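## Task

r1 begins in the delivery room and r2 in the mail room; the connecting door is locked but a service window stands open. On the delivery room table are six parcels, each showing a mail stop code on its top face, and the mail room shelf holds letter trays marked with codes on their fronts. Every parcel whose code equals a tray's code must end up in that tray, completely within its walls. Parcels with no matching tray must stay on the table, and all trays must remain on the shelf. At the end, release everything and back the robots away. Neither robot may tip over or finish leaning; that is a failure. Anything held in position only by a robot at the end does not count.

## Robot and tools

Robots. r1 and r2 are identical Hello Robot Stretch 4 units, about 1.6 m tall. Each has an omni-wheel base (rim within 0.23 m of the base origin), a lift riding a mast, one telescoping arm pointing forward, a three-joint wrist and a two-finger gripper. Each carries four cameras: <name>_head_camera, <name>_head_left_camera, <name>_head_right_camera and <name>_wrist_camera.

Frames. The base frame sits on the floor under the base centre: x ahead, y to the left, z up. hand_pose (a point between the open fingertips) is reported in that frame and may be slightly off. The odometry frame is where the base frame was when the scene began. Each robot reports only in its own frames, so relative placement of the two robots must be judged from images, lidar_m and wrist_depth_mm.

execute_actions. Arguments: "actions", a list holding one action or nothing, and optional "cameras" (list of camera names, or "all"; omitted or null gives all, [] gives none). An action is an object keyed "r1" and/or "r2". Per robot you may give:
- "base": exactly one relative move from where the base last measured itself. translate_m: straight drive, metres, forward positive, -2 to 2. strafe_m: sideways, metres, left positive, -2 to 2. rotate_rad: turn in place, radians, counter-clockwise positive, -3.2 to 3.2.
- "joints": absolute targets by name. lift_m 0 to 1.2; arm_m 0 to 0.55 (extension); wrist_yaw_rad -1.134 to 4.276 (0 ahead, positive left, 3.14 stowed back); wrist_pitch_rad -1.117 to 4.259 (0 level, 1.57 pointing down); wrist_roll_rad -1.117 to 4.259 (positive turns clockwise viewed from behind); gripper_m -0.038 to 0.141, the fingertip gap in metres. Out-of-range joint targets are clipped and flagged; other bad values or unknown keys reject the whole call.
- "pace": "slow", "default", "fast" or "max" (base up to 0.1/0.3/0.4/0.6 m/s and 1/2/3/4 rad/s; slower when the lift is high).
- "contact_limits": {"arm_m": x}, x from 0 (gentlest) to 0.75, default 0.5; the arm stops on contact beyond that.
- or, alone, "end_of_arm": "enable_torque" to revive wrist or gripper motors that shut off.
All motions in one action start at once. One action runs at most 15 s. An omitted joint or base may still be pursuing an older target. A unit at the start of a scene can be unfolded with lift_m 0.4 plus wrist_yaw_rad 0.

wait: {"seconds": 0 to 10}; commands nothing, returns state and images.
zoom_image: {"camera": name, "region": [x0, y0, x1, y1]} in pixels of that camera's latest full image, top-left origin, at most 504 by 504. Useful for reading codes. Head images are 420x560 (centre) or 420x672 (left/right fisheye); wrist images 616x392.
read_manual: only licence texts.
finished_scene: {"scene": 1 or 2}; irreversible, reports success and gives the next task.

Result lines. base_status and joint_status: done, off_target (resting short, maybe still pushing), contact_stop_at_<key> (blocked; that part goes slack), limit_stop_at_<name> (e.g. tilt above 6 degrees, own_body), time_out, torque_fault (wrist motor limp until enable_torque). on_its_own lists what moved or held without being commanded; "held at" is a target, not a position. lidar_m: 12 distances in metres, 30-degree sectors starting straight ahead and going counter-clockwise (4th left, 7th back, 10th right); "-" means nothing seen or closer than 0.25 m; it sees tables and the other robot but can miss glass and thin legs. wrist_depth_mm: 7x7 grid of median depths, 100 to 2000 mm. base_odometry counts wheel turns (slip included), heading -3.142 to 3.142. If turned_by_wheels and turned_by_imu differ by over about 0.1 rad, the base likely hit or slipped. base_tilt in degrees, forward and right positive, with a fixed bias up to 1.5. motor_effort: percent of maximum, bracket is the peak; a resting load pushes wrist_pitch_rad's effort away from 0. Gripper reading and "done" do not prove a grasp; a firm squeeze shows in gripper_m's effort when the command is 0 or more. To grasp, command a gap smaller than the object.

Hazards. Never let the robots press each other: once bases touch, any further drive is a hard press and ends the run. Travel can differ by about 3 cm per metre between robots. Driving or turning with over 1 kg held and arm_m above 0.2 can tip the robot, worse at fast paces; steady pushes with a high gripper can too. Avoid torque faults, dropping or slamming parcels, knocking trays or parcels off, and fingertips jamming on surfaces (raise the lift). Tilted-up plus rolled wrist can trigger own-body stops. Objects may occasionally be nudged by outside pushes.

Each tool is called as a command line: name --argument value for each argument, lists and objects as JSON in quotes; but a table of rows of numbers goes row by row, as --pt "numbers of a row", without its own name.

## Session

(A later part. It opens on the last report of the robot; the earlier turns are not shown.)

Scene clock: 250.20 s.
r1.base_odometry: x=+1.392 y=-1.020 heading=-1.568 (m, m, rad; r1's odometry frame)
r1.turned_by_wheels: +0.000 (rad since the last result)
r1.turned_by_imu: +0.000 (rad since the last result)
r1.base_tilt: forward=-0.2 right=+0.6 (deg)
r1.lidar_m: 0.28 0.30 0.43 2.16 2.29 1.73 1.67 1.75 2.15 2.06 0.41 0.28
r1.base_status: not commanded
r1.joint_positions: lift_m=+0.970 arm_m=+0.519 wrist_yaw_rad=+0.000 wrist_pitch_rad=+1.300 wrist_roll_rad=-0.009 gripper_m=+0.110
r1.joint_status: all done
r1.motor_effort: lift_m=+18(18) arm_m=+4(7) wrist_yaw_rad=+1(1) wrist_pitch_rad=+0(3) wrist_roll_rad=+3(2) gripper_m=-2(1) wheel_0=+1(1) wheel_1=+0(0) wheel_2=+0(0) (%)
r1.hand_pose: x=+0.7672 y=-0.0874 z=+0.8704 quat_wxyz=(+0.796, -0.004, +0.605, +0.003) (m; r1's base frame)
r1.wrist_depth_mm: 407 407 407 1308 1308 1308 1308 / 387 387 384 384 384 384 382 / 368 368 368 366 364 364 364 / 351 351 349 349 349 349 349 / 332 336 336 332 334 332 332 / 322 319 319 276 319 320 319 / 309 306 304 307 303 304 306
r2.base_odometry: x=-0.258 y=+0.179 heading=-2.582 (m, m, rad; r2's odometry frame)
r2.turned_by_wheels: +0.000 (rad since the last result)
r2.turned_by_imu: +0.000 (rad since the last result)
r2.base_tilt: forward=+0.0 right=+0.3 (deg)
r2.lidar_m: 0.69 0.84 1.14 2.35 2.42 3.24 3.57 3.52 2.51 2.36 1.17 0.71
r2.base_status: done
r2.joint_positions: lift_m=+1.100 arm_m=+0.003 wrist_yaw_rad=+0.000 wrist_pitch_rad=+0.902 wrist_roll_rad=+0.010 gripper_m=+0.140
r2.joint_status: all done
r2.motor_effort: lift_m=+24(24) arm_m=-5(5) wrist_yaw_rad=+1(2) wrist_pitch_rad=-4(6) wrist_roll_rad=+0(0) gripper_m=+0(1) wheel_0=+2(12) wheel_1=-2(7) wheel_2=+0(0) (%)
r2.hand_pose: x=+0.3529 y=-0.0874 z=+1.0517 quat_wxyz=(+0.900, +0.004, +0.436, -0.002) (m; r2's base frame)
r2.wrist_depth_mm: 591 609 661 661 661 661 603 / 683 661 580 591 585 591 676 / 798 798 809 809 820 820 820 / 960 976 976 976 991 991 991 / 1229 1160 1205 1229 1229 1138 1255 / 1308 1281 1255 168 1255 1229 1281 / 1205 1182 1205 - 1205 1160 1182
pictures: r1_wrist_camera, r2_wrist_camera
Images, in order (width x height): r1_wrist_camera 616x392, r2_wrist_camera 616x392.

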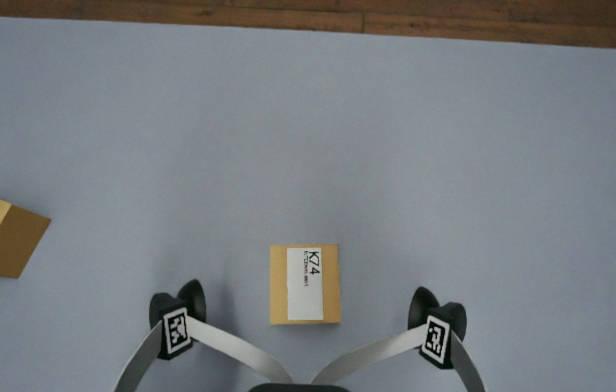

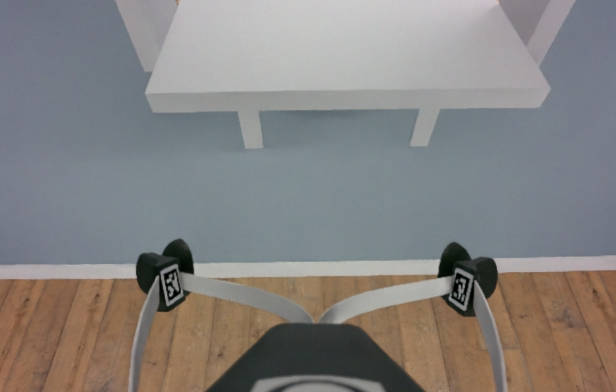

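execute_actions --actions '[{"r1": {"joints":{"arm_m":0.535,"lift_m":0.9}}, "r2": {"base": {"translate_m": 0.3}, "joints": {"wrist_pitch_rad":1.3}, "pace":"fast"}}]' --cameras '["r1_wrist_camera", "r2_wrist_camera"]'

Scene clock: 271.23 s.
r1.base_odometry: x=+1.392 y=-1.020 heading=-1.568 (m, m, rad; r1's odometry frame)
r1.turned_by_wheels: +0.000 (rad since the last result)
r1.turned_by_imu: +0.000 (rad since the last result)
r1.base_tilt: forward=-0.3 right=+0.6 (deg)
r1.lidar_m: 0.26 0.29 0.43 2.16 2.30 1.74 1.65 1.73 2.16 2.05 0.37 0.28
r1.base_status: not commanded
r1.joint_positions: lift_m=+0.900 arm_m=+0.534 wrist_yaw_rad=+0.000 wrist_pitch_rad=+1.300 wrist_roll_rad=-0.009 gripper_m=+0.110
r1.joint_status: all done
r1.motor_effort: lift_m=+18(19) arm_m=+4(4) wrist_yaw_rad=+1(0) wrist_pitch_rad=+0(1) wrist_roll_rad=+3(1) gripper_m=+1(0) wheel_0=+1(1) wheel_1=-1(1) wheel_2=+0(0) (%)
r1.hand_pose: x=+0.7822 y=-0.0874 z=+0.8004 quat_wxyz=(+0.796, -0.004, +0.605, +0.003) (m; r1's base frame)
r1.wrist_depth_mm: 322 324 322 320 319 319 319 / 306 306 304 304 304 303 303 / 291 290 290 290 290 289 287 / 278 278 277 277 276 276 274 / 266 266 265 215 264 264 263 / 255 253 251 206 252 253 253 / 245 243 240 200 239 241 243
r2.base_odometry: x=-0.513 y=+0.020 heading=-2.582 (m, m, rad; r2's odometry frame)
r2.turned_by_wheels: +0.000 (rad since the last result)
r2.turned_by_imu: +0.000 (rad since the last result)
r2.base_tilt: forward=+0.0 right=+0.2 (deg)
r2.lidar_m: 0.41 0.41 0.71 1.87 2.46 3.27 3.92 3.50 2.48 2.12 0.60 0.40
r2.base_status: done
r2.joint_positions: lift_m=+1.100 arm_m=+0.003 wrist_yaw_rad=+0.000 wrist_pitch_rad=+1.301 wrist_roll_rad=+0.010 gripper_m=+0.140
r2.joint_status: all done
r2.motor_effort: lift_m=+24(24) arm_m=-5(5) wrist_yaw_rad=+1(4) wrist_pitch_rad=-4(3) wrist_roll_rad=-1(0) gripper_m=+1(1) wheel_0=+0(2) wheel_1=+2(6) wheel_2=+0(11) (%)
r2.hand_pose: x=+0.2509 y=-0.0874 z=+0.9999 quat_wxyz=(+0.796, +0.004, +0.605, -0.003) (m; r2's base frame)
r2.wrist_depth_mm: 397 384 382 382 379 379 377 / 504 370 368 368 368 368 366 / 741 750 759 768 778 778 788 / 1205 1205 1182 1205 1229 1255 1255 / 1255 1229 1255 1255 1229 1229 1229 / 1205 1182 991 168 1182 1160 1182 / 1160 1160 976 - 1160 1138 1160
pictures: r1_wrist_camera, r2_wrist_camera
Images, in order (width x height): r1_wrist_camera 616x392, r2_wrist_camera 616x392.

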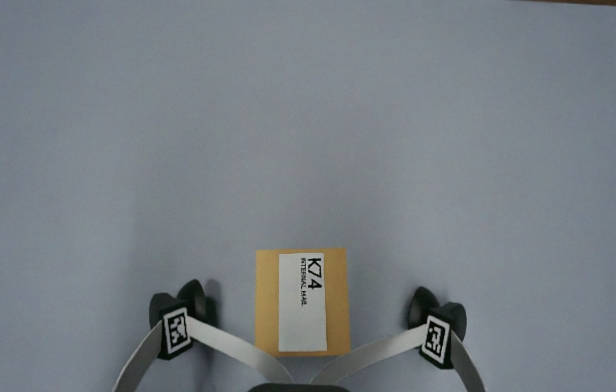

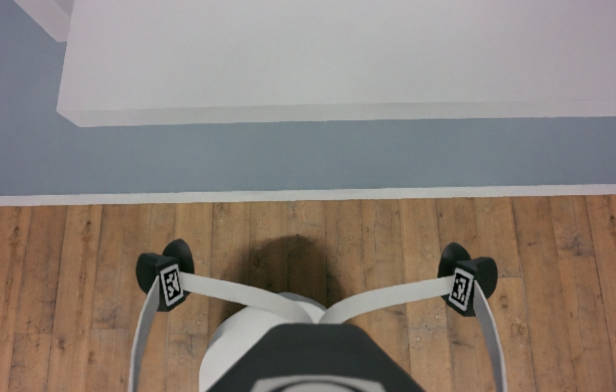

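execute_actions --actions '[{"r1": {"joints":{"gripper_m":0.015}}}]' --cameras '["r1_wrist_camera"]'

execute_actions --actions '[{"r1": {"joints":{"lift_m":1.0}}}]' --cameras '["r1_wrist_camera"]'

Scene clock: 280.40 s.
r1.base_odometry: x=+1.392 y=-1.020 heading=-1.568 (m, m, rad; r1's odometry frame)
r1.turned_by_wheels: +0.000 (rad since the last result)
r1.turned_by_imu: +0.000 (rad since the last result)
r1.base_tilt: forward=-0.3 right=+0.7 (deg)
r1.lidar_m: 0.27 0.29 0.45 2.16 2.29 1.73 1.68 1.72 2.16 2.06 0.39 0.29
r1.base_status: not commanded
r1.joint_positions: lift_m=+0.900 arm_m=+0.534 wrist_yaw_rad=+0.000 wrist_pitch_rad=+1.300 wrist_roll_rad=-0.009 gripper_m=+0.016
r1.joint_status: all done
r1.motor_effort: lift_m=+18(18) arm_m=+4(4) wrist_yaw_rad=+1(2) wrist_pitch_rad=-1(1) wrist_roll_rad=+0(0) gripper_m=-22(22) wheel_0=+1(1) wheel_1=+0(0) wheel_2=+0(0) (%)
r1.hand_pose: x=+0.7822 y=-0.0874 z=+0.8004 quat_wxyz=(+0.796, -0.004, +0.605, +0.003) (m; r1's base frame)
r1.wrist_depth_mm: 322 324 320 322 319 319 319 / 306 306 304 304 304 303 303 / 291 291 291 290 290 289 289 / 278 277 277 277 277 276 274 / 266 265 266 205 265 264 264 / 255 255 203 196 252 253 253 / 244 240 239 190 183 241 242
r2.base_odometry: x=-0.513 y=+0.020 heading=-2.582 (m, m, rad; r2's odometry frame)
r2.turned_by_wheels: +0.000 (rad since the last result)
r2.turned_by_imu: -0.001 (rad since the last result)
r2.base_tilt: forward=+0.0 right=+0.3 (deg)
r2.lidar_m: 0.40 0.42 0.72 1.81 2.43 3.33 3.87 3.52 2.48 2.14 0.61 0.40
r2.base_status: not commanded
r2.joint_positions: lift_m=+1.100 arm_m=+0.003 wrist_yaw_rad=+0.000 wrist_pitch_rad=+1.301 wrist_roll_rad=+0.010 gripper_m=+0.140
r2.joint_status: not commanded
r2.motor_effort: lift_m=+24(24) arm_m=-5(5) wrist_yaw_rad=+1(2) wrist_pitch_rad=-1(2) wrist_roll_rad=+0(1) gripper_m=-1(0) wheel_0=+0(0) wheel_1=+2(2) wheel_2=+0(0) (%)
r2.hand_pose: x=+0.2509 y=-0.0874 z=+0.9999 quat_wxyz=(+0.796, +0.004, +0.605, -0.003) (m; r2's base frame)
r2.wrist_depth_mm: 397 387 384 379 379 379 379 / 500 370 370 368 370 368 366 / 741 750 759 768 778 778 788 / 1182 1182 1182 1205 1205 1255 1229 / 1229 1229 1229 1229 1205 1205 1229 / 1205 1182 991 168 1182 1160 1182 / 1160 1160 960 - 1160 1138 1138
pictures: r1_wrist_camera
Images, in order (width x height): r1_wrist_camera 616x392.

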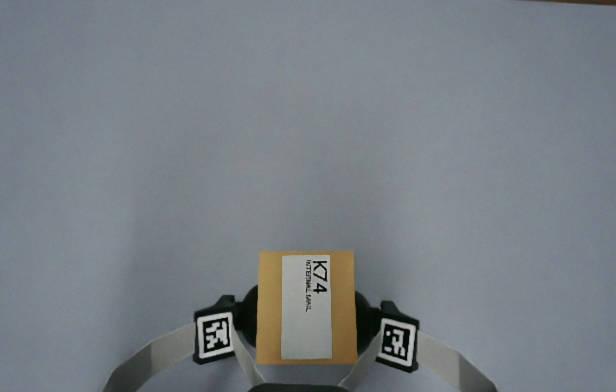

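Scene clock: 281.83 s.
r1.base_odometry: x=+1.392 y=-1.020 heading=-1.568 (m, m, rad; r1's odometry frame)
r1.turned_by_wheels: +0.000 (rad since the last result)
r1.turned_by_imu: +0.000 (rad since the last result)
r1.base_tilt: forward=-0.2 right=+0.6 (deg)
r1.lidar_m: 0.25 0.30 0.43 2.16 2.27 1.75 1.67 1.75 2.17 2.06 0.40 0.29
r1.base_status: not commanded
r1.joint_positions: lift_m=+1.000 arm_m=+0.534 wrist_yaw_rad=+0.000 wrist_pitch_rad=+1.300 wrist_roll_rad=-0.009 gripper_m=+0.016
r1.joint_status: all done
r1.motor_effort: lift_m=+24(26) arm_m=+4(4) wrist_yaw_rad=+0(1) wrist_pitch_rad=-1(1) wrist_roll_rad=-1(0) gripper_m=-22(21) wheel_0=+1(1) wheel_1=+0(0) wheel_2=+0(0) (%)
r1.hand_pose: x=+0.7822 y=-0.0874 z=+0.8999 quat_wxyz=(+0.796, -0.004, +0.605, +0.003) (m; r1's base frame)
r1.wrist_depth_mm: 1336 1366 1366 1366 1336 1366 1336 / 421 421 418 418 421 418 418 / 402 399 399 397 399 397 394 / 384 382 384 379 379 379 379 / 347 366 364 205 364 364 364 / 347 349 203 196 345 349 347 / 336 330 330 190 183 330 334
r2.base_odometry: x=-0.513 y=+0.020 heading=-2.582 (m, m, rad; r2's odometry frame)
r2.turned_by_wheels: +0.000 (rad since the last result)
r2.turned_by_imu: +0.000 (rad since the last result)
r2.base_tilt: forward=+0.0 right=+0.3 (deg)
r2.lidar_m: 0.40 0.40 0.71 1.84 2.46 3.26 3.89 3.52 2.49 2.12 0.57 0.42
r2.base_status: not commanded
r2.joint_positions: lift_m=+1.100 arm_m=+0.003 wrist_yaw_rad=+0.000 wrist_pitch_rad=+1.301 wrist_roll_rad=+0.010 gripper_m=+0.140
r2.joint_status: not commanded
r2.motor_effort: lift_m=+24(24) arm_m=-6(5) wrist_yaw_rad=+3(2) wrist_pitch_rad=-2(2) wrist_roll_rad=+0(1) gripper_m=-2(1) wheel_0=+0(0) wheel_1=+2(2) wheel_2=+0(1) (%)
r2.hand_pose: x=+0.2509 y=-0.0874 z=+0.9999 quat_wxyz=(+0.796, +0.004, +0.605, -0.003) (m; r2's base frame)
r2.wrist_depth_mm: 394 387 384 382 379 377 379 / 500 370 368 368 368 368 368 / 732 750 768 768 778 788 788 / 1182 1205 1182 1205 1229 1255 1255 / 1255 1229 1229 1229 1229 1229 1229 / 1205 1205 991 168 1160 1160 1205 / 1160 1160 976 - 1138 1138 1138
pictures: r1_wrist_camera
Images, in order (width x height): r1_wrist_camera 616x392.

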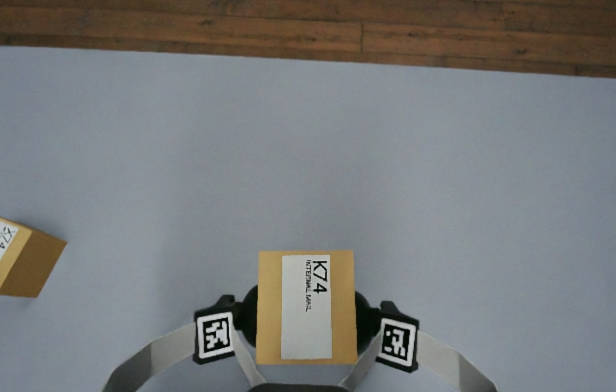

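execute_actions --actions '[{"r1": {"base":{"rotate_rad":-1.59},"joints":{"lift_m":1.12,"arm_m":0.0}}}]' --cameras '["r1_head_camera"]'

Scene clock: 296.70 s.
r1.base_odometry: x=+1.392 y=-1.020 heading=+3.125 (m, m, rad; r1's odometry frame)
r1.turned_by_wheels: -1.590 (rad since the last result)
r1.turned_by_imu: -1.564 (rad since the last result)
r1.base_tilt: forward=-0.2 right=+0.6 (deg)
r1.lidar_m: 2.06 0.40 0.29 0.27 0.31 0.44 2.16 2.30 1.75 1.66 1.75 2.16
r1.base_status: done
r1.joint_positions: lift_m=+1.120 arm_m=+0.001 wrist_yaw_rad=+0.000 wrist_pitch_rad=+1.301 wrist_roll_rad=-0.009 gripper_m=+0.016
r1.joint_status: all done
r1.motor_effort: lift_m=+23(29) arm_m=-4(5) wrist_yaw_rad=+2(2) wrist_pitch_rad=-2(2) wrist_roll_rad=+2(0) gripper_m=-21(22) wheel_0=+3(8) wheel_1=+0(6) wheel_2=+1(8) (%)
r1.hand_pose: x=+0.2485 y=-0.0874 z=+1.0199 quat_wxyz=(+0.796, -0.004, +0.606, +0.003) (m; r1's base frame)
r1.wrist_depth_mm: 1499 1499 1499 1499 1499 1499 1499 / 1430 1430 1464 1430 1430 1430 1430 / 549 1366 1366 1366 1336 1366 1366 / 525 1308 1308 1308 1308 1308 1281 / 1229 1229 1229 204 1255 1229 1229 / 1182 1182 203 196 1182 1182 1182 / 1138 1118 931 190 183 1138 1138
r2.base_odometry: x=-0.513 y=+0.020 heading=-2.582 (m, m, rad; r2's odometry frame)
r2.turned_by_wheels: +0.000 (rad since the last result)
r2.turned_by_imu: -0.001 (rad since the last result)
r2.base_tilt: forward=+0.1 right=+0.3 (deg)
r2.lidar_m: 0.40 0.41 0.72 1.84 2.45 3.25 3.89 3.52 2.48 2.09 0.59 0.41
r2.base_status: not commanded
r2.joint_positions: lift_m=+1.100 arm_m=+0.003 wrist_yaw_rad=+0.000 wrist_pitch_rad=+1.301 wrist_roll_rad=+0.010 gripper_m=+0.140
r2.joint_status: not commanded
r2.motor_effort: lift_m=+24(24) arm_m=-5(5) wrist_yaw_rad=+3(1) wrist_pitch_rad=+0(2) wrist_roll_rad=+0(0) gripper_m=+0(0) wheel_0=+0(0) wheel_1=+2(2) wheel_2=+0(0) (%)
r2.hand_pose: x=+0.2509 y=-0.0874 z=+0.9999 quat_wxyz=(+0.796, +0.004, +0.605, -0.003) (m; r2's base frame)
r2.wrist_depth_mm: 397 384 382 382 379 377 379 / 504 370 370 368 368 366 366 / 741 750 759 768 778 788 788 / 1182 1205 1205 1205 1229 1255 1255 / 1255 1229 1229 1229 1229 1229 1229 / 1205 1205 991 168 1182 1182 1160 / 1160 1182 960 - 1160 1138 1138
pictures: r1_head_camera
Images, in order (width x height): r1_head_camera 420x560.

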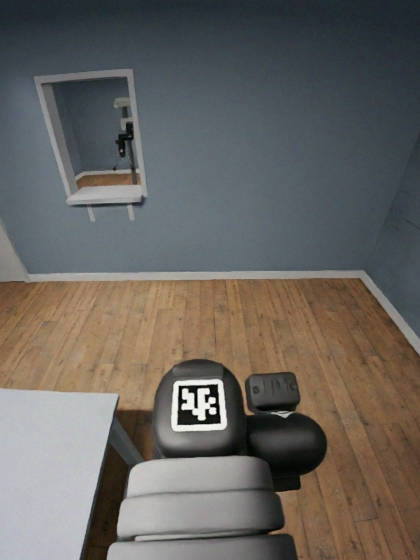

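execute_actions --actions '[{"r1": {"base":{"translate_m":1.4},"pace":"fast"}}]' --cameras '[]'

execute_actions --actions '[{"r1": {"base":{"strafe_m":0.8},"pace":"fast"}}]' --cameras '["r1_head_camera","r1_wrist_camera","r2_head_camera"]'

Scene clock: 325.90 s.
r1.base_odometry: x=-0.008 y=-0.998 heading=+3.126 (m, m, rad; r1's odometry frame)
r1.turned_by_wheels: +0.000 (rad since the last result)
r1.turned_by_imu: -0.004 (rad since the last result)
r1.base_tilt: forward=-0.3 right=+0.6 (deg)
r1.lidar_m: 0.69 0.74 0.85 2.98 1.28 0.91 1.17 2.43 1.77 1.70 1.01 0.74
r1.base_status: done
r1.joint_positions: lift_m=+1.120 arm_m=+0.001 wrist_yaw_rad=+0.000 wrist_pitch_rad=+1.301 wrist_roll_rad=-0.009 gripper_m=+0.016
r1.joint_status: not commanded
r1.motor_effort: lift_m=+24(23) arm_m=-4(4) wrist_yaw_rad=+2(1) wrist_pitch_rad=-2(2) wrist_roll_rad=+1(1) gripper_m=-24(22) wheel_0=+2(8) wheel_1=+2(5) wheel_2=+1(11) (%)
r1.hand_pose: x=+0.2485 y=-0.0874 z=+1.0199 quat_wxyz=(+0.796, -0.004, +0.606, +0.003) (m; r1's base frame)
r1.wrist_depth_mm: 707 699 691 676 661 647 640 / 891 878 854 842 831 798 788 / 1205 1160 1138 1098 1078 1042 1025 / 1308 1281 1281 1308 1281 1255 1281 / 1255 1229 1255 205 1255 1255 1229 / 1205 1182 202 196 1182 1182 1182 / 1138 1138 931 190 183 1138 1138
r2.base_odometry: x=-0.513 y=+0.020 heading=-2.582 (m, m, rad; r2's odometry frame)
r2.turned_by_wheels: +0.000 (rad since the last result)
r2.turned_by_imu: -0.001 (rad since the last result)
r2.base_tilt: forward=-0.1 right=+0.4 (deg)
r2.lidar_m: 0.39 0.42 0.71 1.86 2.43 3.28 3.91 3.48 2.50 2.12 0.58 0.44
r2.base_status: not commanded
r2.joint_positions: lift_m=+1.100 arm_m=+0.003 wrist_yaw_rad=+0.000 wrist_pitch_rad=+1.301 wrist_roll_rad=+0.010 gripper_m=+0.140
r2.joint_status: not commanded
r2.motor_effort: lift_m=+24(24) arm_m=-5(5) wrist_yaw_rad=+3(0) wrist_pitch_rad=-3(3) wrist_roll_rad=+0(0) gripper_m=-1(1) wheel_0=+0(0) wheel_1=+2(2) wheel_2=+0(0) (%)
r2.hand_pose: x=+0.2509 y=-0.0874 z=+0.9999 quat_wxyz=(+0.796, +0.004, +0.605, -0.003) (m; r2's base frame)
r2.wrist_depth_mm: 394 387 384 382 379 379 377 / 508 370 370 368 368 368 366 / 741 750 759 768 778 778 788 / 1205 1205 1205 1205 1229 1255 1255 / 1255 1229 1229 1205 1229 1229 1229 / 1229 1182 991 168 1182 1182 1182 / 1160 1160 976 - 1160 1160 1160
pictures: none
No camera images: the call's "cameras" was empty. Leave "cameras" out to get every camera's image.

Scene clock: 329.70 s.
r1.base_odometry: x=-0.020 y=-1.798 heading=+3.125 (m, m, rad; r1's odometry frame)
r1.turned_by_wheels: +0.000 (rad since the last result)
r1.turned_by_imu: -0.001 (rad since the last result)
r1.base_tilt: forward=-0.3 right=+0.6 (deg)
r1.lidar_m: 0.59 0.65 1.07 2.20 2.32 0.89 0.84 0.94 2.56 2.53 1.03 0.63
r1.base_status: done
r1.joint_positions: lift_m=+1.120 arm_m=+0.001 wrist_yaw_rad=+0.000 wrist_pitch_rad=+1.301 wrist_roll_rad=-0.009 gripper_m=+0.016
r1.joint_status: not commanded
r1.motor_effort: lift_m=+23(24) arm_m=-4(4) wrist_yaw_rad=+0(2) wrist_pitch_rad=-2(2) wrist_roll_rad=-1(0) gripper_m=-24(21) wheel_0=-1(11) wheel_1=-2(10) wheel_2=+1(0) (%)
r1.hand_pose: x=+0.2485 y=-0.0874 z=+1.0200 quat_wxyz=(+0.796, -0.004, +0.606, +0.003) (m; r1's base frame)
r1.wrist_depth_mm: 732 723 707 691 683 676 661 / 917 904 878 866 854 831 809 / 1229 1205 1182 1138 1098 1078 1060 / 1281 1308 1281 1308 1281 1281 1281 / 1255 1229 1255 205 1229 1229 1255 / 1182 1205 203 196 1182 1182 1182 / 1160 1138 931 190 183 1138 1138
r2.base_odometry: x=-0.513 y=+0.020 heading=-2.582 (m, m, rad; r2's odometry frame)
r2.turned_by_wheels: +0.000 (rad since the last result)
r2.turned_by_imu: +0.000 (rad since the last result)
r2.base_tilt: forward=+0.0 right=+0.3 (deg)
r2.lidar_m: 0.39 0.38 0.72 1.83 2.46 3.27 3.89 3.48 2.49 2.13 0.61 0.41
r2.base_status: not commanded
r2.joint_positions: lift_m=+1.100 arm_m=+0.003 wrist_yaw_rad=+0.000 wrist_pitch_rad=+1.301 wrist_roll_rad=+0.010 gripper_m=+0.140
r2.joint_status: not commanded
r2.motor_effort: lift_m=+24(24) arm_m=-5(5) wrist_yaw_rad=+3(1) wrist_pitch_rad=-2(2) wrist_roll_rad=-1(0) gripper_m=+0(0) wheel_0=+0(0) wheel_1=+2(2) wheel_2=+0(0) (%)
r2.hand_pose: x=+0.2509 y=-0.0874 z=+0.9999 quat_wxyz=(+0.796, +0.004, +0.605, -0.003) (m; r2's base frame)
r2.wrist_depth_mm: 394 384 384 382 382 379 379 / 504 370 370 366 370 368 366 / 741 750 759 768 778 778 788 / 1205 1205 1205 1205 1255 1229 1229 / 1255 1255 1229 1229 1229 1229 1229 / 1205 1182 991 168 1182 1160 1182 / 1160 1138 976 - 1138 1138 1138
pictures: r1_head_camera, r1_wrist_camera, r2_head_camera
Images, in order (width x height): r1_head_camera 420x560, r1_wrist_camera 616x392, r2_head_camera 420x560.

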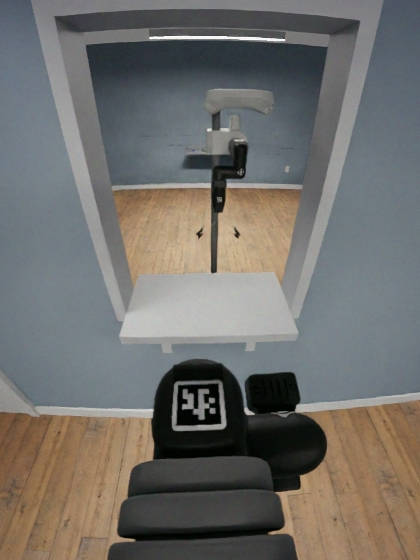

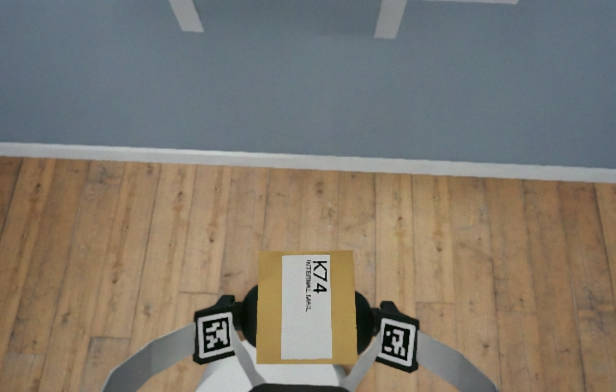

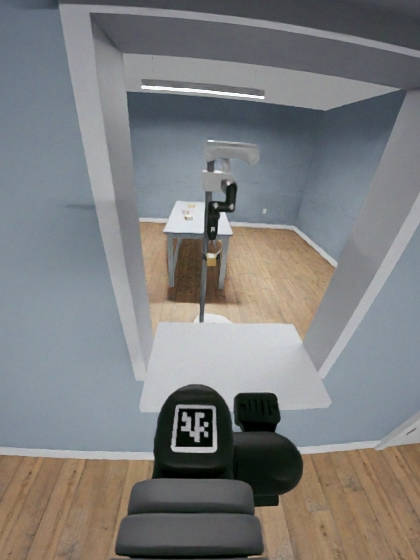

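execute_actions --actions '[{"r1": {"base":{"translate_m":0.08},"joints":{"arm_m":0.5}}}]' --cameras '["r1_wrist_camera","r2_head_camera"]'

Scene clock: 344.77 s.
r1.base_odometry: x=-0.100 y=-1.797 heading=+3.126 (m, m, rad; r1's odometry frame)
r1.turned_by_wheels: +0.000 (rad since the last result)
r1.turned_by_imu: +0.000 (rad since the last result)
r1.base_tilt: forward=-0.3 right=+0.7 (deg)
r1.lidar_m: 0.52 0.55 0.96 2.19 2.29 3.20 0.90 1.00 2.58 2.41 0.92 0.56
r1.base_status: done
r1.joint_positions: lift_m=+1.120 arm_m=+0.499 wrist_yaw_rad=+0.000 wrist_pitch_rad=+1.301 wrist_roll_rad=-0.009 gripper_m=+0.016
r1.joint_status: all done
r1.motor_effort: lift_m=+23(23) arm_m=+4(6) wrist_yaw_rad=+1(1) wrist_pitch_rad=-2(1) wrist_roll_rad=-1(0) gripper_m=-25(20) wheel_0=+3(6) wheel_1=+0(6) wheel_2=+1(10) (%)
r1.hand_pose: x=+0.7472 y=-0.0874 z=+1.0200 quat_wxyz=(+0.796, -0.004, +0.605, +0.003) (m; r1's base frame)
r1.wrist_depth_mm: 1537 1499 1499 1499 1499 1499 1464 / 1430 1430 1430 1182 1397 1397 1397 / 379 382 382 1118 1118 1336 1366 / 364 364 362 362 362 362 364 / 347 349 347 204 343 345 343 / 334 332 203 196 329 330 330 / 320 315 314 190 183 315 317
r2.base_odometry: x=-0.513 y=+0.020 heading=-2.582 (m, m, rad; r2's odometry frame)
r2.turned_by_wheels: +0.000 (rad since the last result)
r2.turned_by_imu: -0.001 (rad since the last result)
r2.base_tilt: forward=+0.0 right=+0.3 (deg)
r2.lidar_m: 0.38 0.41 0.72 1.82 2.44 3.29 3.89 3.50 2.48 2.13 0.59 0.43
r2.base_status: not commanded
r2.joint_positions: lift_m=+1.100 arm_m=+0.003 wrist_yaw_rad=+0.000 wrist_pitch_rad=+1.301 wrist_roll_rad=+0.010 gripper_m=+0.140
r2.joint_status: not commanded
r2.motor_effort: lift_m=+24(24) arm_m=-5(5) wrist_yaw_rad=+2(3) wrist_pitch_rad=-1(1) wrist_roll_rad=+0(1) gripper_m=+0(0) wheel_0=+0(0) wheel_1=+2(2) wheel_2=+0(0) (%)
r2.hand_pose: x=+0.2509 y=-0.0874 z=+0.9999 quat_wxyz=(+0.796, +0.004, +0.605, -0.003) (m; r2's base frame)
r2.wrist_depth_mm: 394 387 384 382 379 379 377 / 504 370 370 368 368 368 366 / 750 750 759 768 768 788 798 / 1205 1205 1182 1205 1255 1229 1255 / 1255 1255 1255 1229 1229 1229 1205 / 1229 1205 991 168 1160 1160 1182 / 1160 1160 976 - 1160 1138 1138
pictures: r1_wrist_camera, r2_head_camera
Images, in order (width x height): r1_wrist_camera 616x392, r2_head_camera 420x560.

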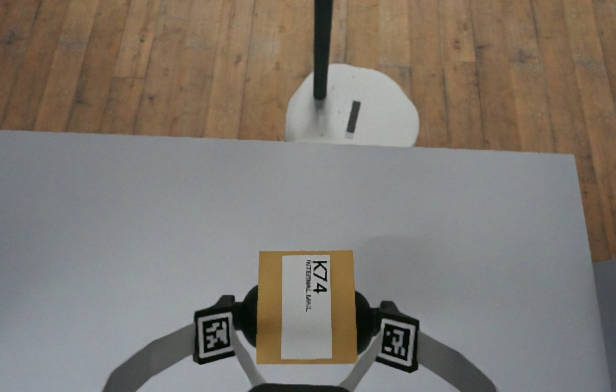

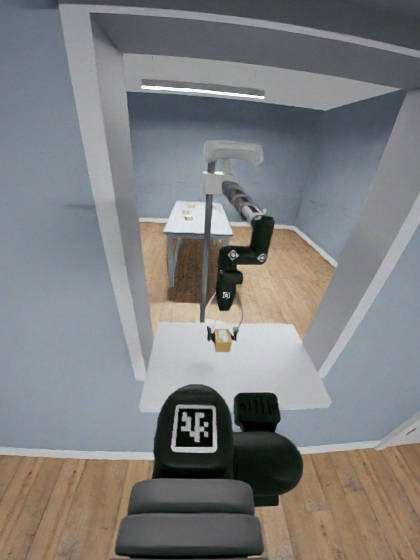

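execute_actions --actions '[{"r1": {"joints":{"lift_m":1.039}}}]' --cameras '[]'

execute_actions --actions '[{"r1": {"joints":{"gripper_m":0.11}}}]' --cameras '["r1_wrist_camera"]'

Scene clock: 353.87 s.
r1.base_odometry: x=-0.100 y=-1.797 heading=+3.126 (m, m, rad; r1's odometry frame)
r1.turned_by_wheels: +0.000 (rad since the last result)
r1.turned_by_imu: +0.000 (rad since the last result)
r1.base_tilt: forward=-0.3 right=+0.7 (deg)
r1.lidar_m: 0.52 0.56 0.95 2.21 2.29 3.21 0.93 0.98 2.55 2.40 0.94 0.58
r1.base_status: not commanded
r1.joint_positions: lift_m=+1.039 arm_m=+0.499 wrist_yaw_rad=+0.000 wrist_pitch_rad=+1.301 wrist_roll_rad=-0.009 gripper_m=+0.016
r1.joint_status: all done
r1.motor_effort: lift_m=+18(17) arm_m=+4(4) wrist_yaw_rad=+1(1) wrist_pitch_rad=-2(2) wrist_roll_rad=+0(1) gripper_m=-23(22) wheel_0=+3(3) wheel_1=+1(0) wheel_2=+2(2) (%)
r1.hand_pose: x=+0.7472 y=-0.0874 z=+0.9394 quat_wxyz=(+0.796, -0.004, +0.605, +0.003) (m; r1's base frame)
r1.wrist_depth_mm: 1397 1430 1397 1397 1397 1397 1397 / 1366 1336 1336 1078 1078 1336 1336 / 293 293 291 291 290 290 289 / 279 279 278 278 277 277 277 / 267 267 266 205 265 265 264 / 256 256 203 196 252 254 253 / 246 242 241 190 183 242 243
r2.base_odometry: x=-0.513 y=+0.020 heading=-2.582 (m, m, rad; r2's odometry frame)
r2.turned_by_wheels: +0.000 (rad since the last result)
r2.turned_by_imu: +0.000 (rad since the last result)
r2.base_tilt: forward=+0.0 right=+0.3 (deg)
r2.lidar_m: 0.38 0.40 0.71 1.84 2.44 3.26 3.86 3.50 2.48 2.16 0.57 0.41
r2.base_status: not commanded
r2.joint_positions: lift_m=+1.100 arm_m=+0.003 wrist_yaw_rad=+0.000 wrist_pitch_rad=+1.301 wrist_roll_rad=+0.010 gripper_m=+0.140
r2.joint_status: not commanded
r2.motor_effort: lift_m=+24(24) arm_m=-5(5) wrist_yaw_rad=+2(2) wrist_pitch_rad=-3(2) wrist_roll_rad=+0(0) gripper_m=+0(2) wheel_0=+0(0) wheel_1=+2(2) wheel_2=+0(0) (%)
r2.hand_pose: x=+0.2509 y=-0.0874 z=+0.9999 quat_wxyz=(+0.796, +0.004, +0.605, -0.003) (m; r2's base frame)
r2.wrist_depth_mm: 397 384 382 382 379 377 379 / 504 370 370 368 368 366 366 / 741 741 759 768 778 788 788 / 1205 1182 1182 1205 1229 1229 1255 / 1229 1255 1255 1255 1229 1229 1229 / 1205 1182 991 168 1182 1160 1182 / 1160 1182 976 - 1160 1160 1138
pictures: none
No camera images: the call's "cameras" was empty. Leave "cameras" out to get every camera's image.

Scene clock: 355.63 s.
r1.base_odometry: x=-0.100 y=-1.797 heading=+3.126 (m, m, rad; r1's odometry frame)
r1.turned_by_wheels: +0.000 (rad since the last result)
r1.turned_by_imu: +0.000 (rad since the last result)
r1.base_tilt: forward=-0.3 right=+0.6 (deg)
r1.lidar_m: 0.52 0.56 0.93 2.20 2.30 3.22 0.93 0.98 2.60 2.41 0.88 0.56
r1.base_status: not commanded
r1.joint_positions: lift_m=+1.039 arm_m=+0.499 wrist_yaw_rad=+0.000 wrist_pitch_rad=+1.301 wrist_roll_rad=-0.009 gripper_m=+0.110
r1.joint_status: all done
r1.motor_effort: lift_m=+18(18) arm_m=+4(4) wrist_yaw_rad=+1(0) wrist_pitch_rad=-1(1) wrist_roll_rad=+1(1) gripper_m=-2(23) wheel_0=+3(3) wheel_1=+0(0) wheel_2=+1(1) (%)
r1.hand_pose: x=+0.7472 y=-0.0874 z=+0.9394 quat_wxyz=(+0.796, -0.004, +0.605, +0.003) (m; r1's base frame)
r1.wrist_depth_mm: 1397 1397 1430 1397 1397 1430 1397 / 1366 1336 1336 1098 1078 1336 1308 / 293 291 291 290 290 290 290 / 279 279 279 278 277 277 277 / 267 266 266 216 266 265 265 / 256 254 253 207 253 255 254 / 246 243 242 201 241 242 244
r2.base_odometry: x=-0.513 y=+0.020 heading=-2.582 (m, m, rad; r2's odometry frame)
r2.turned_by_wheels: +0.000 (rad since the last result)
r2.turned_by_imu: +0.000 (rad since the last result)
r2.base_tilt: forward=+0.0 right=+0.3 (deg)
r2.lidar_m: 0.40 0.40 0.72 1.82 2.45 3.33 3.90 3.49 2.49 2.11 0.60 0.41
r2.base_status: not commanded
r2.joint_positions: lift_m=+1.100 arm_m=+0.003 wrist_yaw_rad=+0.000 wrist_pitch_rad=+1.301 wrist_roll_rad=+0.010 gripper_m=+0.140
r2.joint_status: not commanded
r2.motor_effort: lift_m=+24(24) arm_m=-5(5) wrist_yaw_rad=+1(2) wrist_pitch_rad=-1(3) wrist_roll_rad=+0(0) gripper_m=+1(2) wheel_0=+0(0) wheel_1=+2(2) wheel_2=+0(0) (%)
r2.hand_pose: x=+0.2509 y=-0.0874 z=+0.9999 quat_wxyz=(+0.796, +0.004, +0.605, -0.003) (m; r2's base frame)
r2.wrist_depth_mm: 397 384 384 382 379 379 377 / 504 373 368 368 370 368 368 / 741 750 750 768 778 788 788 / 1182 1182 1182 1205 1229 1255 1255 / 1255 1255 1255 1229 1229 1229 1229 / 1205 1182 976 168 1182 1160 1182 / 1160 1160 976 - 1160 1138 1138
pictures: r1_wrist_camera
Images, in order (width x height): r1_wrist_camera 616x392.

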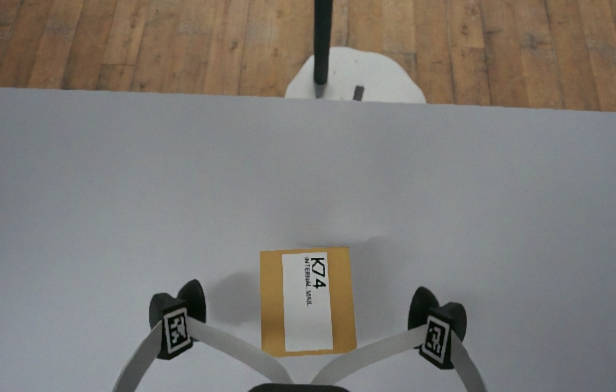

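execute_actions --actions '[{"r1": {"base":{"translate_m":-0.1},"joints":{"lift_m":1.1,"arm_m":0.0},"pace":"fast"}}]' --cameras '["r2_wrist_camera","r2_head_camera"]'

Scene clock: 368.67 s.
r1.base_odometry: x=-0.001 y=-1.798 heading=+3.125 (m, m, rad; r1's odometry frame)
r1.turned_by_wheels: +0.000 (rad since the last result)
r1.turned_by_imu: +0.000 (rad since the last result)
r1.base_tilt: forward=-0.3 right=+0.6 (deg)
r1.lidar_m: 0.60 0.66 1.10 2.19 2.29 0.90 0.81 0.90 2.57 2.51 1.05 0.66
r1.base_status: done
r1.joint_positions: lift_m=+1.100 arm_m=+0.001 wrist_yaw_rad=+0.000 wrist_pitch_rad=+1.301 wrist_roll_rad=-0.009 gripper_m=+0.110
r1.joint_status: all done
r1.motor_effort: lift_m=+23(27) arm_m=-4(6) wrist_yaw_rad=+1(0) wrist_pitch_rad=-2(3) wrist_roll_rad=-2(2) gripper_m=-1(3) wheel_0=-3(7) wheel_1=-2(7) wheel_2=-1(11) (%)
r1.hand_pose: x=+0.2485 y=-0.0874 z=+1.0000 quat_wxyz=(+0.796, -0.004, +0.606, +0.003) (m; r1's base frame)
r1.wrist_depth_mm: 759 750 732 715 707 699 699 / 946 931 917 891 878 866 842 / 1255 1255 1229 1182 1160 1118 1098 / 1281 1281 1281 1255 1281 1281 1281 / 1229 1229 1229 1229 1229 1205 1229 / 1182 1182 1160 1160 1160 1160 1160 / 1138 1118 917 931 1118 1118 1118
r2.base_odometry: x=-0.513 y=+0.020 heading=-2.582 (m, m, rad; r2's odometry frame)
r2.turned_by_wheels: +0.000 (rad since the last result)
r2.turned_by_imu: -0.001 (rad since the last result)
r2.base_tilt: forward=+0.1 right=+0.4 (deg)
r2.lidar_m: 0.39 0.42 0.73 1.84 2.46 3.26 3.88 3.52 2.46 2.13 0.58 0.41
r2.base_status: not commanded
r2.joint_positions: lift_m=+1.100 arm_m=+0.003 wrist_yaw_rad=+0.000 wrist_pitch_rad=+1.301 wrist_roll_rad=+0.010 gripper_m=+0.140
r2.joint_status: not commanded
r2.motor_effort: lift_m=+24(24) arm_m=-5(5) wrist_yaw_rad=+3(2) wrist_pitch_rad=-2(1) wrist_roll_rad=+0(1) gripper_m=-1(0) wheel_0=+0(0) wheel_1=+2(2) wheel_2=+0(0) (%)
r2.hand_pose: x=+0.2509 y=-0.0874 z=+0.9999 quat_wxyz=(+0.796, +0.004, +0.605, -0.003) (m; r2's base frame)
r2.wrist_depth_mm: 397 384 384 382 379 379 377 / 504 370 370 370 368 368 366 / 741 759 768 768 778 788 788 / 1182 1182 1182 1205 1229 1255 1229 / 1255 1255 1229 1229 1229 1229 1229 / 1205 1182 991 168 1160 1182 1205 / 1160 1160 976 - 1160 1138 1138
pictures: r2_head_camera, r2_wrist_camera
Images, in order (width x height): r2_head_camera 420x560, r2_wrist_camera 616x392.

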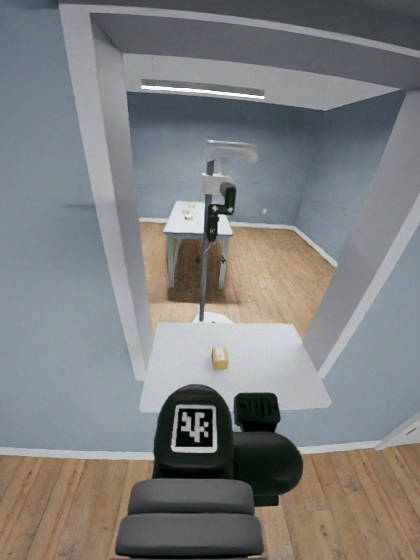

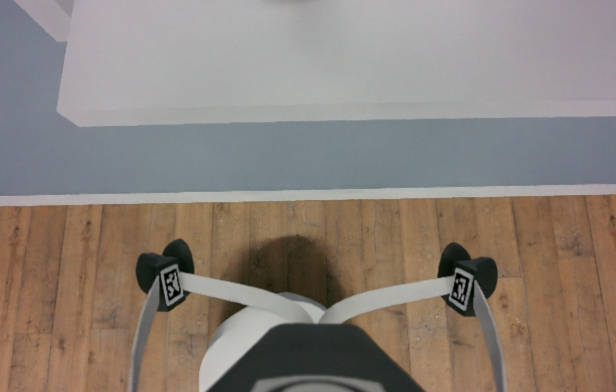

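execute_actions --actions '[{"r1": {"base":{"strafe_m":-0.8},"joints":{"lift_m":1.0},"pace":"max"}, "r2":{"joints":{"arm_m":0.27,"gripper_m":0.11}}}]' --cameras '["r2_wrist_camera"]'

Scene clock: 383.50 s.
r1.base_odometry: x=+0.012 y=-0.998 heading=+3.125 (m, m, rad; r1's odometry frame)
r1.turned_by_wheels: +0.000 (rad since the last result)
r1.turned_by_imu: +0.002 (rad since the last result)
r1.base_tilt: forward=-0.3 right=+0.6 (deg)
r1.lidar_m: 0.71 0.71 0.91 2.99 1.20 0.90 1.16 2.42 1.76 1.70 1.03 0.73
r1.base_status: done
r1.joint_positions: lift_m=+1.000 arm_m=+0.001 wrist_yaw_rad=+0.000 wrist_pitch_rad=+1.301 wrist_roll_rad=-0.009 gripper_m=+0.110
r1.joint_status: all done
r1.motor_effort: lift_m=+20(20) arm_m=-4(4) wrist_yaw_rad=+0(2) wrist_pitch_rad=-1(2) wrist_roll_rad=+0(1) gripper_m=+1(1) wheel_0=+2(11) wheel_1=+0(11) wheel_2=+0(2) (%)
r1.hand_pose: x=+0.2486 y=-0.0874 z=+0.9003 quat_wxyz=(+0.796, -0.004, +0.605, +0.003) (m; r1's base frame)
r1.wrist_depth_mm: 732 723 715 699 691 676 668 / 931 904 891 866 854 842 809 / 1205 1182 1160 1118 1098 1098 1060 / 1160 1160 1182 1160 1160 1182 1160 / 1138 1138 1118 1138 1118 1118 1138 / 1078 1060 1060 1078 1060 1060 1060 / 1025 1042 831 831 1008 1025 1025
r2.base_odometry: x=-0.513 y=+0.020 heading=-2.582 (m, m, rad; r2's odometry frame)
r2.turned_by_wheels: +0.000 (rad since the last result)
r2.turned_by_imu: -0.001 (rad since the last result)
r2.base_tilt: forward=+0.1 right=+0.3 (deg)
r2.lidar_m: 0.39 0.42 0.72 1.83 2.46 3.27 3.89 3.53 2.50 2.13 0.58 0.41
r2.base_status: not commanded
r2.joint_positions: lift_m=+1.100 arm_m=+0.269 wrist_yaw_rad=+0.000 wrist_pitch_rad=+1.301 wrist_roll_rad=+0.010 gripper_m=+0.110
r2.joint_status: all done
r2.motor_effort: lift_m=+24(24) arm_m=+6(9) wrist_yaw_rad=+2(2) wrist_pitch_rad=-1(2) wrist_roll_rad=-1(0) gripper_m=-3(1) wheel_0=+0(0) wheel_1=+2(2) wheel_2=+0(0) (%)
r2.hand_pose: x=+0.5169 y=-0.0874 z=+0.9999 quat_wxyz=(+0.796, +0.004, +0.605, -0.003) (m; r2's base frame)
r2.wrist_depth_mm: 1182 384 382 379 377 377 377 / 866 368 366 366 366 362 362 / 353 357 355 351 351 351 349 / 342 343 342 291 340 340 338 / 330 332 329 327 329 329 327 / 322 320 317 317 314 315 317 / 312 312 310 - 309 306 307
pictures: r2_wrist_camera
Images, in order (width x height): r2_wrist_camera 616x392.

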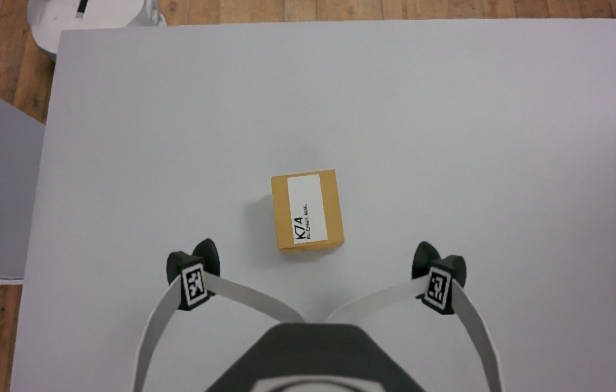

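execute_actions --actions '[{"r1": {"base":{"translate_m":-0.35},"joints":{"lift_m":0.6},"pace":"max"}, "r2":{"joints":{"arm_m":0.313,"lift_m":1.026}}}]' --cameras '["r2_wrist_camera"]'

Scene clock: 405.70 s.
r1.base_odometry: x=+0.362 y=-1.004 heading=+3.125 (m, m, rad; r1's odometry frame)
r1.turned_by_wheels: +0.000 (rad since the last result)
r1.turned_by_imu: +0.001 (rad since the last result)
r1.base_tilt: forward=-0.2 right=+0.6 (deg)
r1.lidar_m: 1.06 1.09 1.39 2.99 0.70 0.56 1.15 2.41 1.75 1.69 1.52 1.06
r1.base_status: done
r1.joint_positions: lift_m=+0.600 arm_m=+0.001 wrist_yaw_rad=+0.000 wrist_pitch_rad=+1.301 wrist_roll_rad=-0.009 gripper_m=+0.110
r1.joint_status: all done
r1.motor_effort: lift_m=+19(19) arm_m=-4(4) wrist_yaw_rad=+0(1) wrist_pitch_rad=-1(2) wrist_roll_rad=-1(1) gripper_m=-3(1) wheel_0=-2(8) wheel_1=+0(6) wheel_2=-1(11) (%)
r1.hand_pose: x=+0.2486 y=-0.0874 z=+0.5003 quat_wxyz=(+0.796, -0.004, +0.605, +0.003) (m; r1's base frame)
r1.wrist_depth_mm: 891 891 878 878 878 866 866 / 842 842 831 831 831 831 831 / 788 798 798 788 798 798 788 / 759 759 759 759 759 759 759 / 723 732 732 723 732 723 723 / 699 699 699 691 683 699 699 / 668 661 473 480 654 668 661
r2.base_odometry: x=-0.513 y=+0.020 heading=-2.582 (m, m, rad; r2's odometry frame)
r2.turned_by_wheels: +0.000 (rad since the last result)
r2.turned_by_imu: -0.001 (rad since the last result)
r2.base_tilt: forward=+0.0 right=+0.4 (deg)
r2.lidar_m: 0.38 0.41 0.71 1.81 2.47 3.27 3.89 3.55 2.51 2.10 0.61 0.41
r2.base_status: not commanded
r2.joint_positions: lift_m=+1.026 arm_m=+0.312 wrist_yaw_rad=+0.000 wrist_pitch_rad=+1.301 wrist_roll_rad=+0.010 gripper_m=+0.110
r2.joint_status: all done
r2.motor_effort: lift_m=+17(24) arm_m=+6(12) wrist_yaw_rad=+1(1) wrist_pitch_rad=-2(2) wrist_roll_rad=-1(1) gripper_m=-1(1) wheel_0=+0(0) wheel_1=+2(2) wheel_2=+0(0) (%)
r2.hand_pose: x=+0.5599 y=-0.0874 z=+0.9265 quat_wxyz=(+0.796, +0.004, +0.605, -0.003) (m; r2's base frame)
r2.wrist_depth_mm: 300 297 297 294 294 294 293 / 289 287 286 285 283 283 282 / 278 276 277 274 274 273 272 / 267 267 266 266 264 264 263 / 259 258 254 207 256 255 254 / 251 248 246 201 245 245 246 / 243 241 242 - 241 237 238
pictures: r2_wrist_camera
Images, in order (width x height): r2_wrist_camera 616x392.

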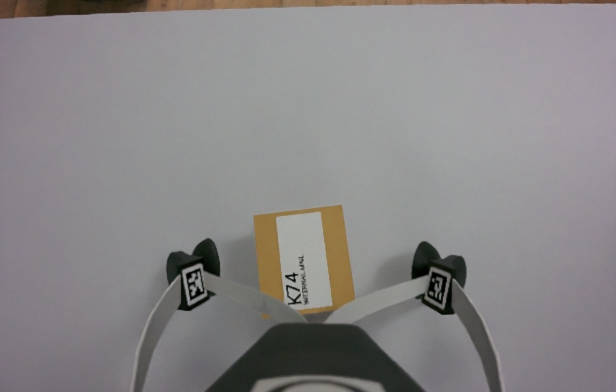

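execute_actions --actions '[{"r1": {"base":{"translate_m":-0.6},"pace":"max"}, "r2":{"joints":{"gripper_m":0.015}}}]' --cameras '["r2_wrist_camera"]'

execute_actions --actions '[{"r1": {"base":{"translate_m":-0.95},"joints":{"lift_m":0.97},"pace":"max"}, "r2":{"base":{"translate_m":-0.5},"joints":{"lift_m":1.08,"arm_m":0.31}}}]' --cameras '["r2_wrist_camera","r1_head_left_camera"]'

Scene clock: 415.93 s.
r1.base_odometry: x=+0.962 y=-1.014 heading=+3.125 (m, m, rad; r1's odometry frame)
r1.turned_by_wheels: +0.000 (rad since the last result)
r1.turned_by_imu: +0.001 (rad since the last result)
r1.base_tilt: forward=-0.3 right=+0.6 (deg)
r1.lidar_m: 1.67 1.65 2.44 0.25 0.28 0.42 1.24 2.40 1.78 1.66 1.77 1.70
r1.base_status: done
r1.joint_positions: lift_m=+0.600 arm_m=+0.001 wrist_yaw_rad=+0.000 wrist_pitch_rad=+1.301 wrist_roll_rad=-0.009 gripper_m=+0.110
r1.joint_status: not commanded
r1.motor_effort: lift_m=+19(19) arm_m=-4(4) wrist_yaw_rad=+1(0) wrist_pitch_rad=-1(2) wrist_roll_rad=-1(1) gripper_m=+0(2) wheel_0=-2(9) wheel_1=+0(8) wheel_2=-2(13) (%)
r1.hand_pose: x=+0.2486 y=-0.0874 z=+0.5003 quat_wxyz=(+0.796, -0.004, +0.605, +0.003) (m; r1's base frame)
r1.wrist_depth_mm: 878 878 878 878 878 878 866 / 842 842 842 842 842 820 831 / 788 798 798 788 798 798 788 / 759 759 759 759 759 759 759 / 732 732 723 732 732 723 715 / 699 691 691 699 691 691 691 / 676 668 469 484 661 661 661
r2.base_odometry: x=-0.513 y=+0.020 heading=-2.582 (m, m, rad; r2's odometry frame)
r2.turned_by_wheels: +0.000 (rad since the last result)
r2.turned_by_imu: -0.001 (rad since the last result)
r2.base_tilt: forward=+0.1 right=+0.4 (deg)
r2.lidar_m: 0.39 0.42 0.72 1.82 2.46 3.28 3.89 3.49 2.47 2.13 0.58 0.42
r2.base_status: not commanded
r2.joint_positions: lift_m=+1.026 arm_m=+0.312 wrist_yaw_rad=+0.000 wrist_pitch_rad=+1.301 wrist_roll_rad=+0.010 gripper_m=+0.015
r2.joint_status: all done
r2.motor_effort: lift_m=+17(17) arm_m=+6(6) wrist_yaw_rad=+1(2) wrist_pitch_rad=-2(2) wrist_roll_rad=+0(0) gripper_m=-22(18) wheel_0=+0(0) wheel_1=+2(2) wheel_2=+0(0) (%)
r2.hand_pose: x=+0.5599 y=-0.0874 z=+0.9265 quat_wxyz=(+0.796, +0.004, +0.605, -0.003) (m; r2's base frame)
r2.wrist_depth_mm: 300 298 296 296 294 293 293 / 289 287 286 285 283 283 282 / 277 277 276 274 273 273 272 / 267 267 267 265 264 264 263 / 259 258 257 196 255 254 254 / 250 250 196 190 190 245 246 / 243 240 241 - 240 237 238
pictures: r2_wrist_camera
Images, in order (width x height): r2_wrist_camera 616x392.

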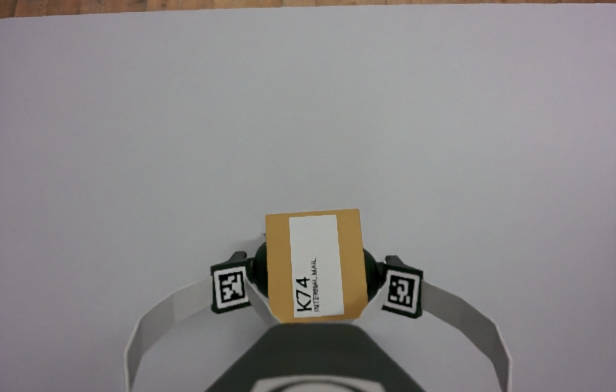

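Scene clock: 419.40 s.
r1.base_odometry: x=+1.912 y=-1.030 heading=+3.124 (m, m, rad; r1's odometry frame)
r1.turned_by_wheels: +0.000 (rad since the last result)
r1.turned_by_imu: +0.002 (rad since the last result)
r1.base_tilt: forward=-0.3 right=+0.6 (deg)
r1.lidar_m: 2.57 0.42 0.29 0.28 0.31 0.45 1.65 1.75 1.73 1.67 1.73 2.45
r1.base_status: done
r1.joint_positions: lift_m=+0.970 arm_m=+0.001 wrist_yaw_rad=+0.000 wrist_pitch_rad=+1.301 wrist_roll_rad=-0.009 gripper_m=+0.110
r1.joint_status: all done
r1.motor_effort: lift_m=+22(29) arm_m=-4(4) wrist_yaw_rad=+1(1) wrist_pitch_rad=-2(1) wrist_roll_rad=+2(0) gripper_m=+0(0) wheel_0=-2(8) wheel_1=-1(6) wheel_2=-3(12) (%)
r1.hand_pose: x=+0.2486 y=-0.0874 z=+0.8701 quat_wxyz=(+0.796, -0.004, +0.605, +0.003) (m; r1's base frame)
r1.wrist_depth_mm: 1336 1336 1336 1308 1308 1308 1308 / 1281 1255 1255 1255 1255 1255 1255 / 1205 1205 1182 1182 1182 1205 1182 / 1160 1138 1138 1138 1138 1138 1138 / 1098 1078 1118 1098 1078 1078 1098 / 1060 917 1042 1042 1042 1042 1042 / 1008 866 798 809 991 976 991
r2.base_odometry: x=-0.089 y=+0.285 heading=-2.583 (m, m, rad; r2's odometry frame)
r2.turned_by_wheels: +0.000 (rad since the last result)
r2.turned_by_imu: -0.002 (rad since the last result)
r2.base_tilt: forward=+0.1 right=+0.3 (deg)
r2.lidar_m: 0.88 1.03 1.41 2.34 2.41 3.26 3.35 3.39 2.51 2.36 1.48 0.94
r2.base_status: done
r2.joint_positions: lift_m=+1.080 arm_m=+0.311 wrist_yaw_rad=+0.000 wrist_pitch_rad=+1.301 wrist_roll_rad=+0.010 gripper_m=+0.015
r2.joint_status: all done
r2.motor_effort: lift_m=+24(27) arm_m=-5(2) wrist_yaw_rad=+1(2) wrist_pitch_rad=-4(4) wrist_roll_rad=+0(1) gripper_m=-20(20) wheel_0=-2(8) wheel_1=-1(4) wheel_2=-1(9) (%)
r2.hand_pose: x=+0.5588 y=-0.0874 z=+0.9799 quat_wxyz=(+0.796, +0.004, +0.606, -0.003) (m; r2's base frame)
r2.wrist_depth_mm: 699 715 715 723 723 723 723 / 904 917 931 931 931 946 946 / 1229 1229 1255 1255 1255 1255 1281 / 1281 1255 1255 1229 1229 1229 1255 / 1205 1229 1229 196 1205 1205 1182 / 1182 1182 196 190 190 1160 1160 / 1138 1138 1138 - 1138 1118 1118
pictures: r1_head_left_camera, r2_wrist_camera
Images, in order (width x height): r1_head_left_camera 420x672, r2_wrist_camera 616x392.

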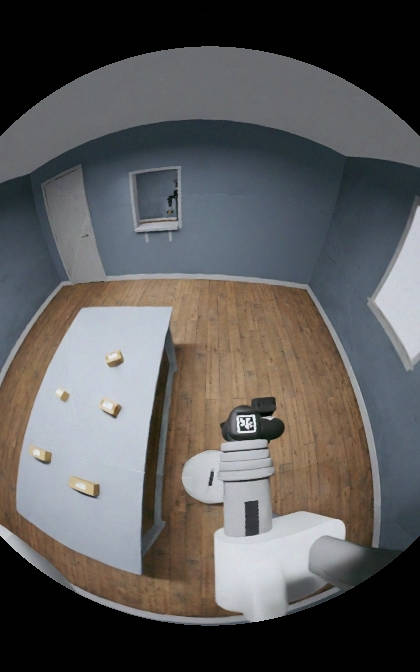

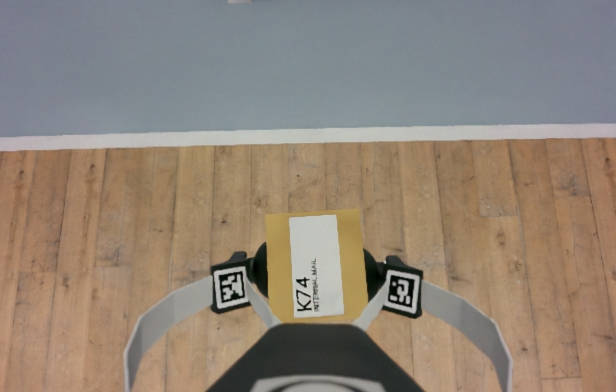

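execute_actions --actions '[{"r1": {"base":{"rotate_rad":1.55},"joints":{"arm_m":0.2,"gripper_m":0.14},"pace":"fast"}, "r2":{"base":{"rotate_rad":-3.14},"joints":{"lift_m":0.5,"arm_m":0.003},"pace":"fast"}}]' --cameras '["r1_wrist_camera","r2_head_camera"]'

Scene clock: 452.07 s.
r1.base_odometry: x=+1.912 y=-1.030 heading=-1.609 (m, m, rad; r1's odometry frame)
r1.turned_by_wheels: +1.550 (rad since the last result)
r1.turned_by_imu: +1.523 (rad since the last result)
r1.base_tilt: forward=-0.2 right=+0.6 (deg)
r1.lidar_m: 0.28 0.31 0.42 1.63 1.71 1.74 1.65 1.72 2.40 2.59 0.44 0.31
r1.base_status: done
r1.joint_positions: lift_m=+0.970 arm_m=+0.199 wrist_yaw_rad=+0.000 wrist_pitch_rad=+1.300 wrist_roll_rad=-0.009 gripper_m=+0.140
r1.joint_status: all done
r1.motor_effort: lift_m=+22(22) arm_m=+4(1) wrist_yaw_rad=+0(0) wrist_pitch_rad=-1(2) wrist_roll_rad=+0(1) gripper_m=+0(0) wheel_0=-2(8) wheel_1=-1(6) wheel_2=-1(9) (%)
r1.hand_pose: x=+0.4473 y=-0.0874 z=+0.8701 quat_wxyz=(+0.796, -0.004, +0.605, +0.003) (m; r1's base frame)
r1.wrist_depth_mm: 410 407 407 404 404 404 404 / 389 387 387 384 384 384 382 / 362 349 368 368 366 366 366 / 303 345 351 351 351 349 303 / 334 332 336 336 334 334 287 / 324 213 322 324 322 315 315 / 310 306 307 156 304 301 307
r2.base_odometry: x=-0.089 y=+0.285 heading=+0.561 (m, m, rad; r2's odometry frame)
r2.turned_by_wheels: -3.140 (rad since the last result)
r2.turned_by_imu: -3.164 (rad since the last result)
r2.base_tilt: forward=+0.0 right=+0.3 (deg)
r2.lidar_m: 2.84 3.43 2.48 2.39 1.48 0.95 0.90 1.06 1.44 2.34 2.43 3.29
r2.base_status: done
r2.joint_positions: lift_m=+0.500 arm_m=+0.004 wrist_yaw_rad=+0.000 wrist_pitch_rad=+1.301 wrist_roll_rad=+0.010 gripper_m=+0.015
r2.joint_status: all done
r2.motor_effort: lift_m=+17(19) arm_m=-6(6) wrist_yaw_rad=+1(2) wrist_pitch_rad=-3(4) wrist_roll_rad=-1(0) gripper_m=-20(21) wheel_0=+2(4) wheel_1=+1(10) wheel_2=+1(5) (%)
r2.hand_pose: x=+0.2519 y=-0.0874 z=+0.4004 quat_wxyz=(+0.796, +0.004, +0.606, -0.003) (m; r2's base frame)
r2.wrist_depth_mm: 741 732 723 732 723 723 715 / 707 707 699 699 699 691 691 / 683 683 683 676 676 676 668 / 661 661 654 654 654 647 647 / 634 634 634 196 634 627 621 / 615 609 196 190 190 603 603 / 591 399 394 - 591 580 585
pictures: r1_wrist_camera, r2_head_camera
Images, in order (width x height): r1_wrist_camera 616x392, r2_head_camera 420x560.

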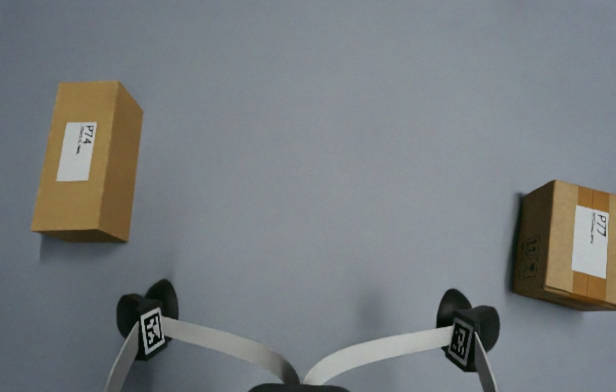

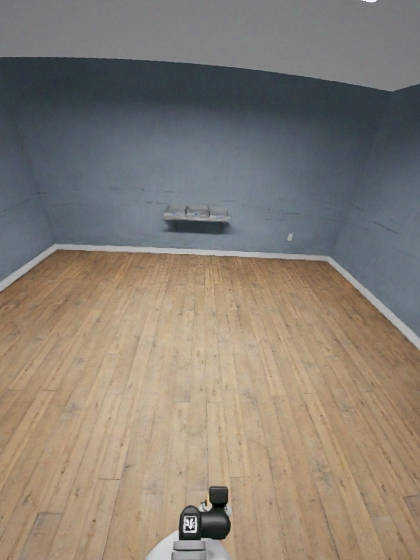

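zoom_image --camera "r1_wrist_camera" --region '[516, 170, 616, 310]'

zoom_image --camera "r1_wrist_camera" --region '[30, 80, 150, 240]'

Region (516, 170, 616, 310) of r1_wrist_camera's 616x392 image, scaled by 3.600; it fills the left 360 columns of this view, and the rest is white.

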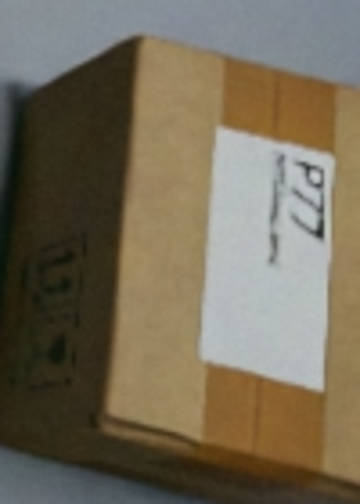

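Region (30, 80, 150, 240) of r1_wrist_camera's 616x392 image, scaled by 3.150; it fills the left 378 columns of this view, and the rest is white.

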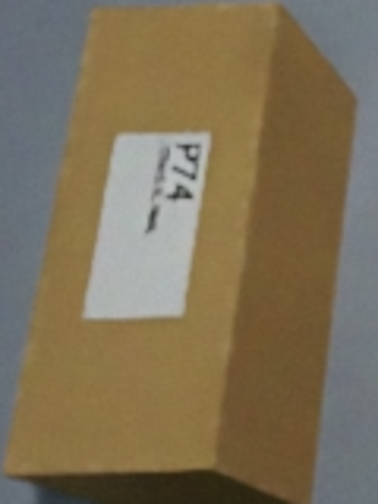

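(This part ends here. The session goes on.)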